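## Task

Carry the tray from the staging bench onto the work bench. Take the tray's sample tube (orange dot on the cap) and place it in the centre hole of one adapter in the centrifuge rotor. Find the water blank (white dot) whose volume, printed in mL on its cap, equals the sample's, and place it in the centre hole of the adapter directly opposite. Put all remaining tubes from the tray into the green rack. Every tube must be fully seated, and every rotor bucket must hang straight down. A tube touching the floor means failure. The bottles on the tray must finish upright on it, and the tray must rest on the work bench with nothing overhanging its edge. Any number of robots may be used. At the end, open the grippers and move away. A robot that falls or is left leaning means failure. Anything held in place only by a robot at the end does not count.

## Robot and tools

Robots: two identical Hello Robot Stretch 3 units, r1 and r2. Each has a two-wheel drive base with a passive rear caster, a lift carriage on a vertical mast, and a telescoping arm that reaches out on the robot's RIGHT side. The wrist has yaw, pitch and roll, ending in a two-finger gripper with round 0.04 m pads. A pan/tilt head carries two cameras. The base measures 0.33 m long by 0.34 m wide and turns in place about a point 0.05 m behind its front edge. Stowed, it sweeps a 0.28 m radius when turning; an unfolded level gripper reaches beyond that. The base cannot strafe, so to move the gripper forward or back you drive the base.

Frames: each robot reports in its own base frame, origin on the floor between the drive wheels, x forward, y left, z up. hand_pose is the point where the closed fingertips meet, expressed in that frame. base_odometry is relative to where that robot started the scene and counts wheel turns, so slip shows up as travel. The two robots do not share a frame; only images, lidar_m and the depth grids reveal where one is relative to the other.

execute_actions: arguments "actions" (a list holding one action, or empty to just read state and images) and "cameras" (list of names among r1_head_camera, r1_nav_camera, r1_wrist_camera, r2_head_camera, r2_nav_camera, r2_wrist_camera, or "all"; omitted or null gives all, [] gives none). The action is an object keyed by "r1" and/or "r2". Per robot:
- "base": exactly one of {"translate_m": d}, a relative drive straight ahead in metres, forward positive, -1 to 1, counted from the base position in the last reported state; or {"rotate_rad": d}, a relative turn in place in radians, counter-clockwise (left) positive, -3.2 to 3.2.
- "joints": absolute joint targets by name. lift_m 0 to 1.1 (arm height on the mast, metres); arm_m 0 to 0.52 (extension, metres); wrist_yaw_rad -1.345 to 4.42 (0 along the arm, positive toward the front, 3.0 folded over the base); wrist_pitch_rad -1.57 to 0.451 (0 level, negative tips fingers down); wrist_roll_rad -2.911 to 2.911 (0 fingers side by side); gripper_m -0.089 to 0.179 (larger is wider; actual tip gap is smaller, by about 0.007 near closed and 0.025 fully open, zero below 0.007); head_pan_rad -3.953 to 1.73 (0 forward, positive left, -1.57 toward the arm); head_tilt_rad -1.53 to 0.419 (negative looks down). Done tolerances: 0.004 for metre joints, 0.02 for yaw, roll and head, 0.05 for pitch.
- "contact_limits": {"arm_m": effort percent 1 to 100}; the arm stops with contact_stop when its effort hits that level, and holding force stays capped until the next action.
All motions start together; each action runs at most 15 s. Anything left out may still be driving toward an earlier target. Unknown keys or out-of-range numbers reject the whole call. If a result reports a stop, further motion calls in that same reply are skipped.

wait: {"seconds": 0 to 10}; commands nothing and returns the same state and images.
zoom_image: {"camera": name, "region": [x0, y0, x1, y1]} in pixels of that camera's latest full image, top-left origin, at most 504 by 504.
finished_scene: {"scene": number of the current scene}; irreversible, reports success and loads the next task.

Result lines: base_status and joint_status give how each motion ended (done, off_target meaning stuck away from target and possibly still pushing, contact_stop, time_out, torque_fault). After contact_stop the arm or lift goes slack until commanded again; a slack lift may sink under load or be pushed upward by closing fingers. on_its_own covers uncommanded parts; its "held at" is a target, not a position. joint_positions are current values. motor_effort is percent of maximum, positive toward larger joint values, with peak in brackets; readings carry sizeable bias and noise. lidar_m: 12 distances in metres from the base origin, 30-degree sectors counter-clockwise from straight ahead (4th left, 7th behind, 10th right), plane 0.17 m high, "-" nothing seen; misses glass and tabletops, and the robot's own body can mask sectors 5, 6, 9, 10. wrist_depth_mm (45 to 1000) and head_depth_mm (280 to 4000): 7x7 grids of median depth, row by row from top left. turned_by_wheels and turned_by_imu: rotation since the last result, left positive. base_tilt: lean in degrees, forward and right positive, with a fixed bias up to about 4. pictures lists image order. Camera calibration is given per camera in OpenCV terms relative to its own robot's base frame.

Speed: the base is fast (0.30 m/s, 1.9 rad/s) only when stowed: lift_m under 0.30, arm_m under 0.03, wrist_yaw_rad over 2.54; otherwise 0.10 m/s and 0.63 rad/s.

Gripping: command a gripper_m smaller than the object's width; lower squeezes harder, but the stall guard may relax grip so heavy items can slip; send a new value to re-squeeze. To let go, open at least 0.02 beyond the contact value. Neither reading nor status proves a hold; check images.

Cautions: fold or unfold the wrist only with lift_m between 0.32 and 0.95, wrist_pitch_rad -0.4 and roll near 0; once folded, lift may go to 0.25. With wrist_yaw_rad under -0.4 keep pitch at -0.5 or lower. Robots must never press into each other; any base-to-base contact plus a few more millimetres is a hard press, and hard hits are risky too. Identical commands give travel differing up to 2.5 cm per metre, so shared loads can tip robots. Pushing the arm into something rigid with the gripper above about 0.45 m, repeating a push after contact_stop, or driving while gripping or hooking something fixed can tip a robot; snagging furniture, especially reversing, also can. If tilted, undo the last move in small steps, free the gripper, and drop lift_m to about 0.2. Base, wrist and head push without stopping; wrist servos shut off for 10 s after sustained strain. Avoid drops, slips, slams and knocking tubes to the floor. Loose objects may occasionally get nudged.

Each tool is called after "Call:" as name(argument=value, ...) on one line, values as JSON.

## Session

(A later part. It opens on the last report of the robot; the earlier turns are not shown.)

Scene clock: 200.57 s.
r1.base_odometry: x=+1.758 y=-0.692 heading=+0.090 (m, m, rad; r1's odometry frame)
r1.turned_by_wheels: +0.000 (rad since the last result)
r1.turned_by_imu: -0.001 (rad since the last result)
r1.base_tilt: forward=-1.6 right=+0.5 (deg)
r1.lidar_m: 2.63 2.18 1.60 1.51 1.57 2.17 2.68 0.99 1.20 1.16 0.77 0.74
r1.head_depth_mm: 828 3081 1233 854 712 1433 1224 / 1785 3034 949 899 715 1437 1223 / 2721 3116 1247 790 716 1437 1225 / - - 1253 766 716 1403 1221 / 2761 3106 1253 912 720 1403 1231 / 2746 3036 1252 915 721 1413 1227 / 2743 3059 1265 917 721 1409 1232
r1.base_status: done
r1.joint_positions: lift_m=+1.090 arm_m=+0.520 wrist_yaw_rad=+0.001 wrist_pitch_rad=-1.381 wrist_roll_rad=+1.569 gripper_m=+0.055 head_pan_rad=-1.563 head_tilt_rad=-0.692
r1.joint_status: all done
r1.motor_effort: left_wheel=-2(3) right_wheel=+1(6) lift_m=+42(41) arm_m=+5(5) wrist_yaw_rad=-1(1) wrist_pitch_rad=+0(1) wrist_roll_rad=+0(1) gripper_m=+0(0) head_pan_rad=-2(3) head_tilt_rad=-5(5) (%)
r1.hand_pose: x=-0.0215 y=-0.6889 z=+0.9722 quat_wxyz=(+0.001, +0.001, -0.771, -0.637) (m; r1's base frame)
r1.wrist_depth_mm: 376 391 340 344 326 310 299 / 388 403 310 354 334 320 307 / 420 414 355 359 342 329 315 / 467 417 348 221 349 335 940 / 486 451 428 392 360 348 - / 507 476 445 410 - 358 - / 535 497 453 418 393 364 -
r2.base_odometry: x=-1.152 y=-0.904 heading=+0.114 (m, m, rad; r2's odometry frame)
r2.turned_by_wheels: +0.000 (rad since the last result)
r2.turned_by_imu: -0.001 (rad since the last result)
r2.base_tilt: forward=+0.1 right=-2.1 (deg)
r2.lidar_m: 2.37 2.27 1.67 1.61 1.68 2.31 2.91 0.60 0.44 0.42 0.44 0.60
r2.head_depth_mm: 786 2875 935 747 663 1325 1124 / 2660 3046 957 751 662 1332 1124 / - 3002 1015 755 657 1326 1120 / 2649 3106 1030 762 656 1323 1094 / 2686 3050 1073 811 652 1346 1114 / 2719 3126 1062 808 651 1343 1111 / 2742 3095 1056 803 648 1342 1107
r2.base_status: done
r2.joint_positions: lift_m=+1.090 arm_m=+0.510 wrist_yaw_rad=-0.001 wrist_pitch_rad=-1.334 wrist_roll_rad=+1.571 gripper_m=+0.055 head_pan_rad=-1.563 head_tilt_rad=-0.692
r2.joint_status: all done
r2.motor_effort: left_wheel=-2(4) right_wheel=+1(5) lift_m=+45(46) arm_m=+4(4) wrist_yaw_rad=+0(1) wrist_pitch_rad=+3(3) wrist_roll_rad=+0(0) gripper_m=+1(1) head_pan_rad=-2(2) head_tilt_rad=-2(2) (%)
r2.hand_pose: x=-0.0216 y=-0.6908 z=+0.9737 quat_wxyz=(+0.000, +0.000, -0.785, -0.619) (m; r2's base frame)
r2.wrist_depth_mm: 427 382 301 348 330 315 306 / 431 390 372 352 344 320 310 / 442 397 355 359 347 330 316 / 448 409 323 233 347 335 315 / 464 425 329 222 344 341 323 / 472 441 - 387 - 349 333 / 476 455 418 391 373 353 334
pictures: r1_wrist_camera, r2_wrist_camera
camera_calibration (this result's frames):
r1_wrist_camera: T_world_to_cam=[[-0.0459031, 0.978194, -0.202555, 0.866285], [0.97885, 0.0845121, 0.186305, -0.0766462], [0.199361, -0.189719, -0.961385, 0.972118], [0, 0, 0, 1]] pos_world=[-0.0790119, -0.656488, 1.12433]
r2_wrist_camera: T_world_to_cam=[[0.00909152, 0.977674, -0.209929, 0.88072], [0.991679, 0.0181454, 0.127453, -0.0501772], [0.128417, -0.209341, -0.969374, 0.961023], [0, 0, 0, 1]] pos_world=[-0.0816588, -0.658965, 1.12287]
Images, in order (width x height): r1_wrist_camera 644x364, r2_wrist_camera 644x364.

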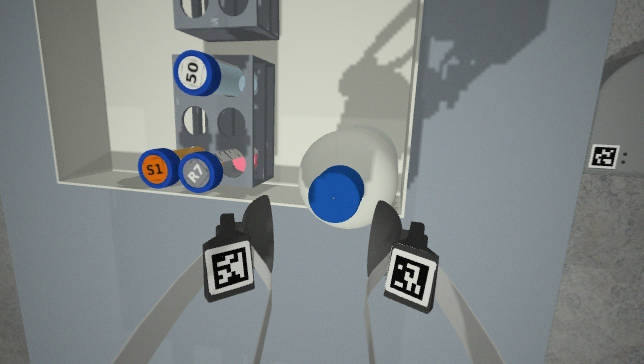

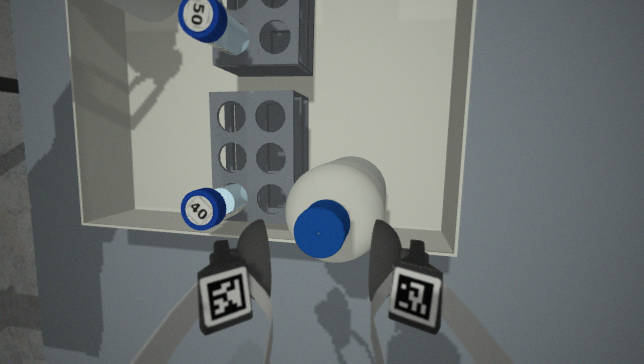

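Call:
execute_actions(actions=[{"r1":{"base":{"translate_m":-0.009},"joints":{"lift_m":1.055,"arm_m":0.516}},"r2":{"joints":{"lift_m":1.054,"arm_m":0.514}}}], cameras=["r1_wrist_camera","r2_wrist_camera"])

Call:
execute_actions(actions=[{"r1":{"joints":{"gripper_m":-0.01}},"r2":{"joints":{"gripper_m":-0.01}}}], cameras=[])

Call:
execute_actions(actions=[{"r1":{"joints":{"lift_m":1.097}},"r2":{"joints":{"lift_m":1.097}}}], cameras=["r1_wrist_camera","r2_wrist_camera","r1_head_camera","r2_head_camera"])

Scene clock: 210.03 s.
r1.base_odometry: x=+1.749 y=-0.692 heading=+0.090 (m, m, rad; r1's odometry frame)
r1.turned_by_wheels: +0.000 (rad since the last result)
r1.turned_by_imu: -0.001 (rad since the last result)
r1.base_tilt: forward=-1.7 right=+0.7 (deg)
r1.lidar_m: 2.64 2.18 1.59 1.51 1.57 2.17 2.68 0.99 1.20 1.16 0.78 0.75
r1.head_depth_mm: - 3162 1235 870 713 1429 1217 / - 932 954 901 713 1439 1227 / - 3074 1245 901 715 1441 1221 / 2723 - 1252 756 718 1404 1226 / 2781 3069 1255 914 719 1410 1222 / 2747 3097 1259 918 719 1413 1226 / 2731 3040 1259 917 721 1409 1227
r1.base_status: done
r1.joint_positions: lift_m=+1.055 arm_m=+0.516 wrist_yaw_rad=+0.001 wrist_pitch_rad=-1.381 wrist_roll_rad=+1.569 gripper_m=+0.055 head_pan_rad=-1.563 head_tilt_rad=-0.692
r1.joint_status: all done
r1.motor_effort: left_wheel=-2(6) right_wheel=+1(3) lift_m=+28(35) arm_m=-4(5) wrist_yaw_rad=-1(0) wrist_pitch_rad=+0(0) wrist_roll_rad=+1(0) gripper_m=-1(0) head_pan_rad=-3(2) head_tilt_rad=-5(5) (%)
r1.hand_pose: x=-0.0215 y=-0.6857 z=+0.9377 quat_wxyz=(+0.001, +0.001, -0.771, -0.637) (m; r1's base frame)
r1.wrist_depth_mm: 351 353 307 311 294 280 269 / 357 360 307 318 305 288 276 / 358 375 317 328 312 295 282 / 367 252 320 194 316 305 294 / 442 411 387 164 326 312 961 / 461 431 396 367 - 322 987 / 479 449 414 384 355 330 -
r2.base_odometry: x=-1.152 y=-0.904 heading=+0.114 (m, m, rad; r2's odometry frame)
r2.turned_by_wheels: +0.000 (rad since the last result)
r2.turned_by_imu: +0.000 (rad since the last result)
r2.base_tilt: forward=-0.1 right=-2.0 (deg)
r2.lidar_m: 2.38 2.27 1.67 1.61 1.68 2.31 2.91 0.60 0.44 0.42 0.44 0.60
r2.head_depth_mm: 798 2851 938 747 663 1334 1126 / 2580 3087 956 752 660 1327 1125 / - 3054 1024 755 658 1323 1123 / 2680 3117 1042 761 656 1322 1095 / 2704 3059 1071 810 653 1342 1112 / 2751 3091 1069 809 651 1343 1109 / 2732 3092 1061 803 648 1339 1109
r2.base_status: not commanded
r2.joint_positions: lift_m=+1.054 arm_m=+0.514 wrist_yaw_rad=-0.001 wrist_pitch_rad=-1.334 wrist_roll_rad=+1.571 gripper_m=+0.055 head_pan_rad=-1.563 head_tilt_rad=-0.692
r2.joint_status: all done
r2.motor_effort: left_wheel=-2(2) right_wheel=+1(0) lift_m=+30(37) arm_m=+4(5) wrist_yaw_rad=+1(1) wrist_pitch_rad=+3(3) wrist_roll_rad=+1(0) gripper_m=+1(1) head_pan_rad=-2(3) head_tilt_rad=-3(3) (%)
r2.hand_pose: x=-0.0216 y=-0.6948 z=+0.9381 quat_wxyz=(+0.000, +0.000, -0.785, -0.619) (m; r2's base frame)
r2.wrist_depth_mm: 327 354 270 312 303 286 276 / 336 362 313 322 306 289 278 / 340 366 311 324 311 297 284 / 350 377 296 199 314 300 289 / 413 357 293 177 313 307 294 / 432 396 - 348 - 315 298 / 436 405 378 360 338 318 303
pictures: r1_wrist_camera, r2_wrist_camera
camera_calibration (this result's frames):
r1_wrist_camera: T_world_to_cam=[[-0.0459032, 0.978153, -0.202753, 0.856287], [0.97885, 0.08455, 0.186288, -0.0704485], [0.199361, -0.189914, -0.961347, 0.939385], [0, 0, 0, 1]] pos_world=[-0.0790118, -0.653222, 1.08981]
r2_wrist_camera: T_world_to_cam=[[0.00909184, 0.977661, -0.20999, 0.877231], [0.991679, 0.0181529, 0.127452, -0.0455686], [0.128417, -0.209401, -0.969361, 0.925679], [0, 0, 0, 1]] pos_world=[-0.0816588, -0.662969, 1.08733]
Images, in order (width x height): r1_wrist_camera 644x364, r2_wrist_camera 644x364.

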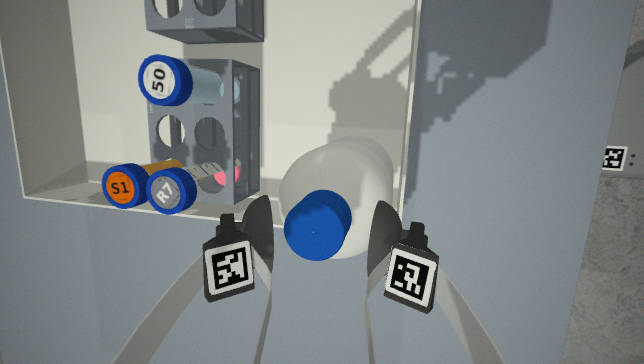

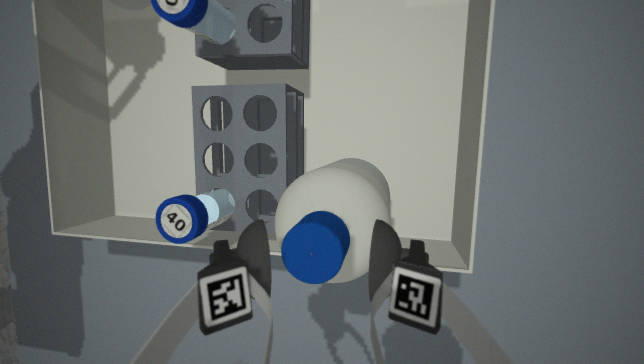

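Scene clock: 211.17 s.
r1.base_odometry: x=+1.749 y=-0.692 heading=+0.090 (m, m, rad; r1's odometry frame)
r1.turned_by_wheels: +0.000 (rad since the last result)
r1.turned_by_imu: +0.000 (rad since the last result)
r1.base_tilt: forward=-1.7 right=+0.7 (deg)
r1.lidar_m: 2.64 2.18 1.59 1.51 1.57 2.17 2.67 0.98 1.20 1.16 0.78 0.75
r1.head_depth_mm: - 3180 1239 867 714 1430 1221 / - 940 948 901 714 1439 1227 / - 3027 1243 904 715 1435 1220 / 2737 - 1250 756 718 1403 1226 / 2774 3047 1250 914 717 1412 1225 / 2766 3074 1255 915 719 1415 1234 / 2753 3077 1262 918 721 1415 1229
r1.base_status: not commanded
r1.joint_positions: lift_m=+1.055 arm_m=+0.516 wrist_yaw_rad=+0.001 wrist_pitch_rad=-1.377 wrist_roll_rad=+1.569 gripper_m=-0.009 head_pan_rad=-1.563 head_tilt_rad=-0.692
r1.joint_status: all done
r1.motor_effort: left_wheel=-2(2) right_wheel=+1(1) lift_m=+29(28) arm_m=-4(4) wrist_yaw_rad=-1(1) wrist_pitch_rad=-2(4) wrist_roll_rad=+0(1) gripper_m=-14(85) head_pan_rad=-2(3) head_tilt_rad=-5(6) (%)
r1.hand_pose: x=-0.0215 y=-0.6868 z=+0.9378 quat_wxyz=(+0.001, +0.001, -0.772, -0.636) (m; r1's base frame)
r1.wrist_depth_mm: 347 355 304 310 292 280 267 / 354 366 306 317 302 287 273 / 358 379 316 329 313 295 282 / 373 251 325 192 318 301 295 / 447 408 384 161 327 313 964 / 465 430 398 367 339 325 - / 484 448 409 382 362 332 -
r2.base_odometry: x=-1.152 y=-0.904 heading=+0.114 (m, m, rad; r2's odometry frame)
r2.turned_by_wheels: +0.000 (rad since the last result)
r2.turned_by_imu: +0.000 (rad since the last result)
r2.base_tilt: forward=+0.0 right=-1.9 (deg)
r2.lidar_m: 2.38 2.27 1.67 1.62 1.68 2.32 2.91 0.60 0.44 0.42 0.44 0.60
r2.head_depth_mm: 797 2894 940 748 663 1330 1129 / 2579 3083 962 750 660 1319 1121 / - 3045 1031 756 658 1325 1119 / 2677 3126 1040 763 657 1327 1095 / 2713 3051 1071 811 653 1344 1117 / 2731 3081 1064 806 649 1348 1112 / 2740 3084 1060 804 648 1331 1111
r2.base_status: not commanded
r2.joint_positions: lift_m=+1.054 arm_m=+0.514 wrist_yaw_rad=-0.001 wrist_pitch_rad=-1.330 wrist_roll_rad=+1.571 gripper_m=-0.009 head_pan_rad=-1.563 head_tilt_rad=-0.692
r2.joint_status: all done
r2.motor_effort: left_wheel=-2(2) right_wheel=+1(0) lift_m=+30(31) arm_m=+4(4) wrist_yaw_rad=+1(0) wrist_pitch_rad=+0(3) wrist_roll_rad=+0(1) gripper_m=-12(87) head_pan_rad=-2(2) head_tilt_rad=-3(3) (%)
r2.hand_pose: x=-0.0216 y=-0.6960 z=+0.9383 quat_wxyz=(+0.000, +0.000, -0.787, -0.617) (m; r2's base frame)
r2.wrist_depth_mm: 333 350 271 309 301 284 275 / 332 364 320 318 306 287 280 / 340 373 311 328 314 297 284 / 380 374 298 201 313 298 290 / 417 362 294 160 311 309 294 / 434 397 380 353 324 314 300 / 440 414 384 360 344 318 303
pictures: none
No camera images: the call's "cameras" was empty. Leave "cameras" out to get every camera's image.

Scene clock: 212.53 s.
r1.base_odometry: x=+1.749 y=-0.692 heading=+0.090 (m, m, rad; r1's odometry frame)
r1.turned_by_wheels: +0.000 (rad since the last result)
r1.turned_by_imu: +0.000 (rad since the last result)
r1.base_tilt: forward=-1.6 right=+0.7 (deg)
r1.lidar_m: 2.64 2.18 1.59 1.50 1.57 2.17 2.68 0.98 1.20 1.16 0.78 0.75
r1.head_depth_mm: 2792 3121 1238 872 712 1441 1222 / 820 3021 961 900 714 1443 1220 / 2853 3175 1242 903 715 1435 1224 / 2728 - 1251 751 717 1405 1228 / 2782 3093 1253 914 717 1404 1230 / 2776 3052 1255 914 720 1412 1226 / 2720 3038 1260 914 722 1404 1233
r1.base_status: not commanded
r1.joint_positions: lift_m=+1.097 arm_m=+0.516 wrist_yaw_rad=+0.001 wrist_pitch_rad=-1.377 wrist_roll_rad=+1.569 gripper_m=-0.009 head_pan_rad=-1.563 head_tilt_rad=-0.692
r1.joint_status: all done
r1.motor_effort: left_wheel=-2(2) right_wheel=+0(1) lift_m=+44(48) arm_m=-4(4) wrist_yaw_rad=-1(0) wrist_pitch_rad=-2(2) wrist_roll_rad=+1(1) gripper_m=-14(13) head_pan_rad=-3(3) head_tilt_rad=-6(5) (%)
r1.hand_pose: x=-0.0215 y=-0.6867 z=+0.9792 quat_wxyz=(+0.001, +0.001, -0.772, -0.636) (m; r1's base frame)
r1.wrist_depth_mm: 378 400 336 349 332 316 309 / 419 408 319 362 343 324 310 / 424 424 363 372 353 333 319 / 477 418 343 193 356 342 991 / 503 462 440 161 369 356 - / 525 482 449 413 378 363 - / 545 508 464 433 406 380 -
r2.base_odometry: x=-1.152 y=-0.904 heading=+0.114 (m, m, rad; r2's odometry frame)
r2.turned_by_wheels: +0.000 (rad since the last result)
r2.turned_by_imu: +0.000 (rad since the last result)
r2.base_tilt: forward=+0.1 right=-2.0 (deg)
r2.lidar_m: 2.37 2.27 1.68 1.62 1.68 2.31 2.90 0.60 0.44 0.42 0.44 0.61
r2.head_depth_mm: 788 2876 931 748 663 1331 1121 / 2661 3024 995 753 661 1324 1123 / - 2985 1024 753 659 1319 1120 / 2658 3065 1034 761 657 1321 1100 / 2703 3053 1070 814 653 1346 1114 / 2728 3086 1069 809 650 1334 1112 / 2726 3109 1059 805 648 1339 1107
r2.base_status: not commanded
r2.joint_positions: lift_m=+1.097 arm_m=+0.514 wrist_yaw_rad=-0.001 wrist_pitch_rad=-1.333 wrist_roll_rad=+1.571 gripper_m=-0.010 head_pan_rad=-1.563 head_tilt_rad=-0.692
r2.joint_status: all done
r2.motor_effort: left_wheel=-2(2) right_wheel=+1(0) lift_m=+45(52) arm_m=+4(3) wrist_yaw_rad=+1(1) wrist_pitch_rad=+2(4) wrist_roll_rad=+0(1) gripper_m=-4(12) head_pan_rad=-2(2) head_tilt_rad=-3(3) (%)
r2.hand_pose: x=-0.0216 y=-0.6952 z=+0.9807 quat_wxyz=(+0.000, +0.000, -0.786, -0.619) (m; r2's base frame)
r2.wrist_depth_mm: 428 392 306 353 340 322 310 / 441 405 387 362 344 329 314 / 454 411 390 364 354 334 320 / 454 411 339 247 351 344 326 / 466 432 366 202 340 350 328 / 483 449 422 - 367 356 334 / - 462 437 405 388 357 341
pictures: r1_head_camera (sideways: a quarter turn clockwise sets it upright), r1_wrist_camera, r2_head_camera (sideways: a quarter turn clockwise sets it upright), r2_wrist_camera
camera_calibration (this result's frames):
r1_head_camera: T_world_to_cam=[[0.0396807, 0.595944, -0.802045, 1.06493], [0.998719, -0.0488709, 0.0130985, -0.0244387], [-0.0313907, -0.801537, -0.59712, 0.736749], [0, 0, 0, 1]] pos_world=[0.00527738, -0.0453005, 1.29437]
r1_wrist_camera: T_world_to_cam=[[-0.0459038, 0.977346, -0.206611, 0.868906], [0.978849, 0.0852861, 0.185958, -0.0772635], [0.199367, -0.193705, -0.960589, 0.975723], [0, 0, 0, 1]] pos_world=[-0.0790113, -0.653629, 1.13116]
r2_head_camera: T_world_to_cam=[[-0.0470638, 0.633041, -0.772687, 1.02309], [0.998626, 0.0476637, -0.0217761, 0.0287957], [0.0230439, -0.77265, -0.634414, 0.781029], [0, 0, 0, 1]] pos_world=[0.00139652, -0.0455688, 1.28665]
r2_wrist_camera: T_world_to_cam=[[0.00908996, 0.977363, -0.211374, 0.887726], [0.991679, 0.018335, 0.127425, -0.0508374], [0.128416, -0.210773, -0.969063, 0.965642], [0, 0, 0, 1]] pos_world=[-0.0816589, -0.663166, 1.12989]
Images, in order (width x height): r1_head_camera 896x504, r1_wrist_camera 644x364, r2_head_camera 896x504, r2_wrist_camera 644x364.

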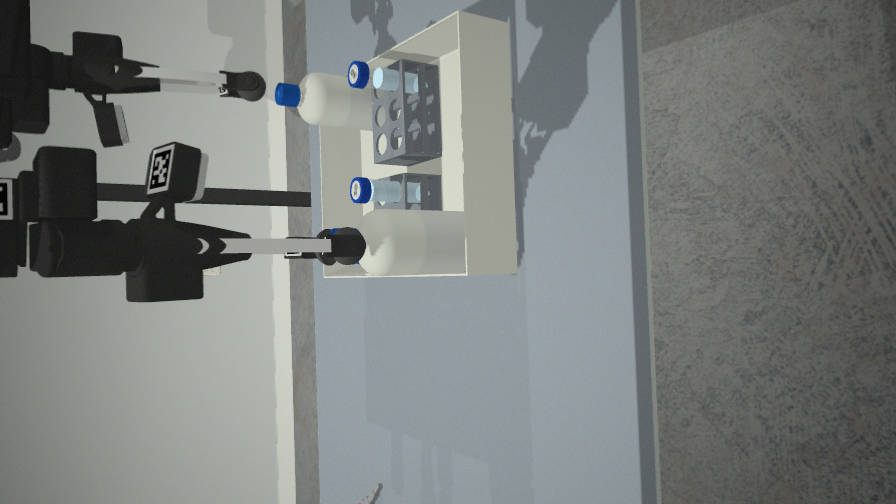

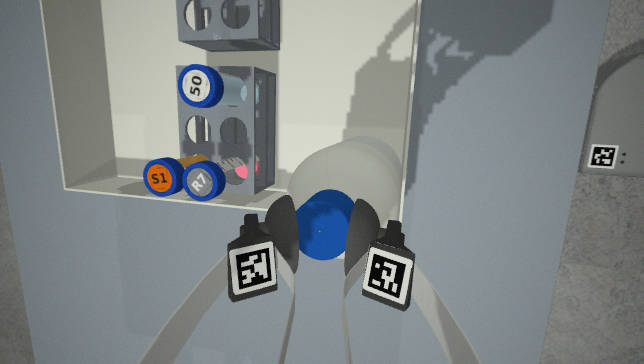

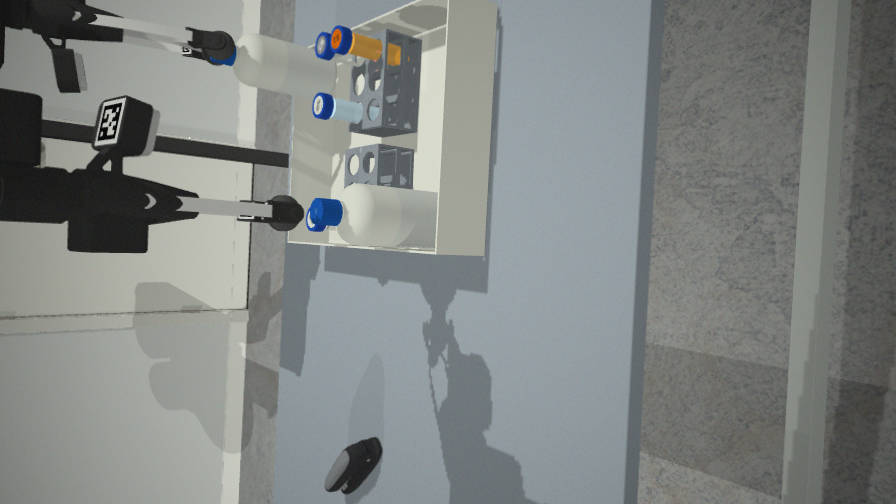

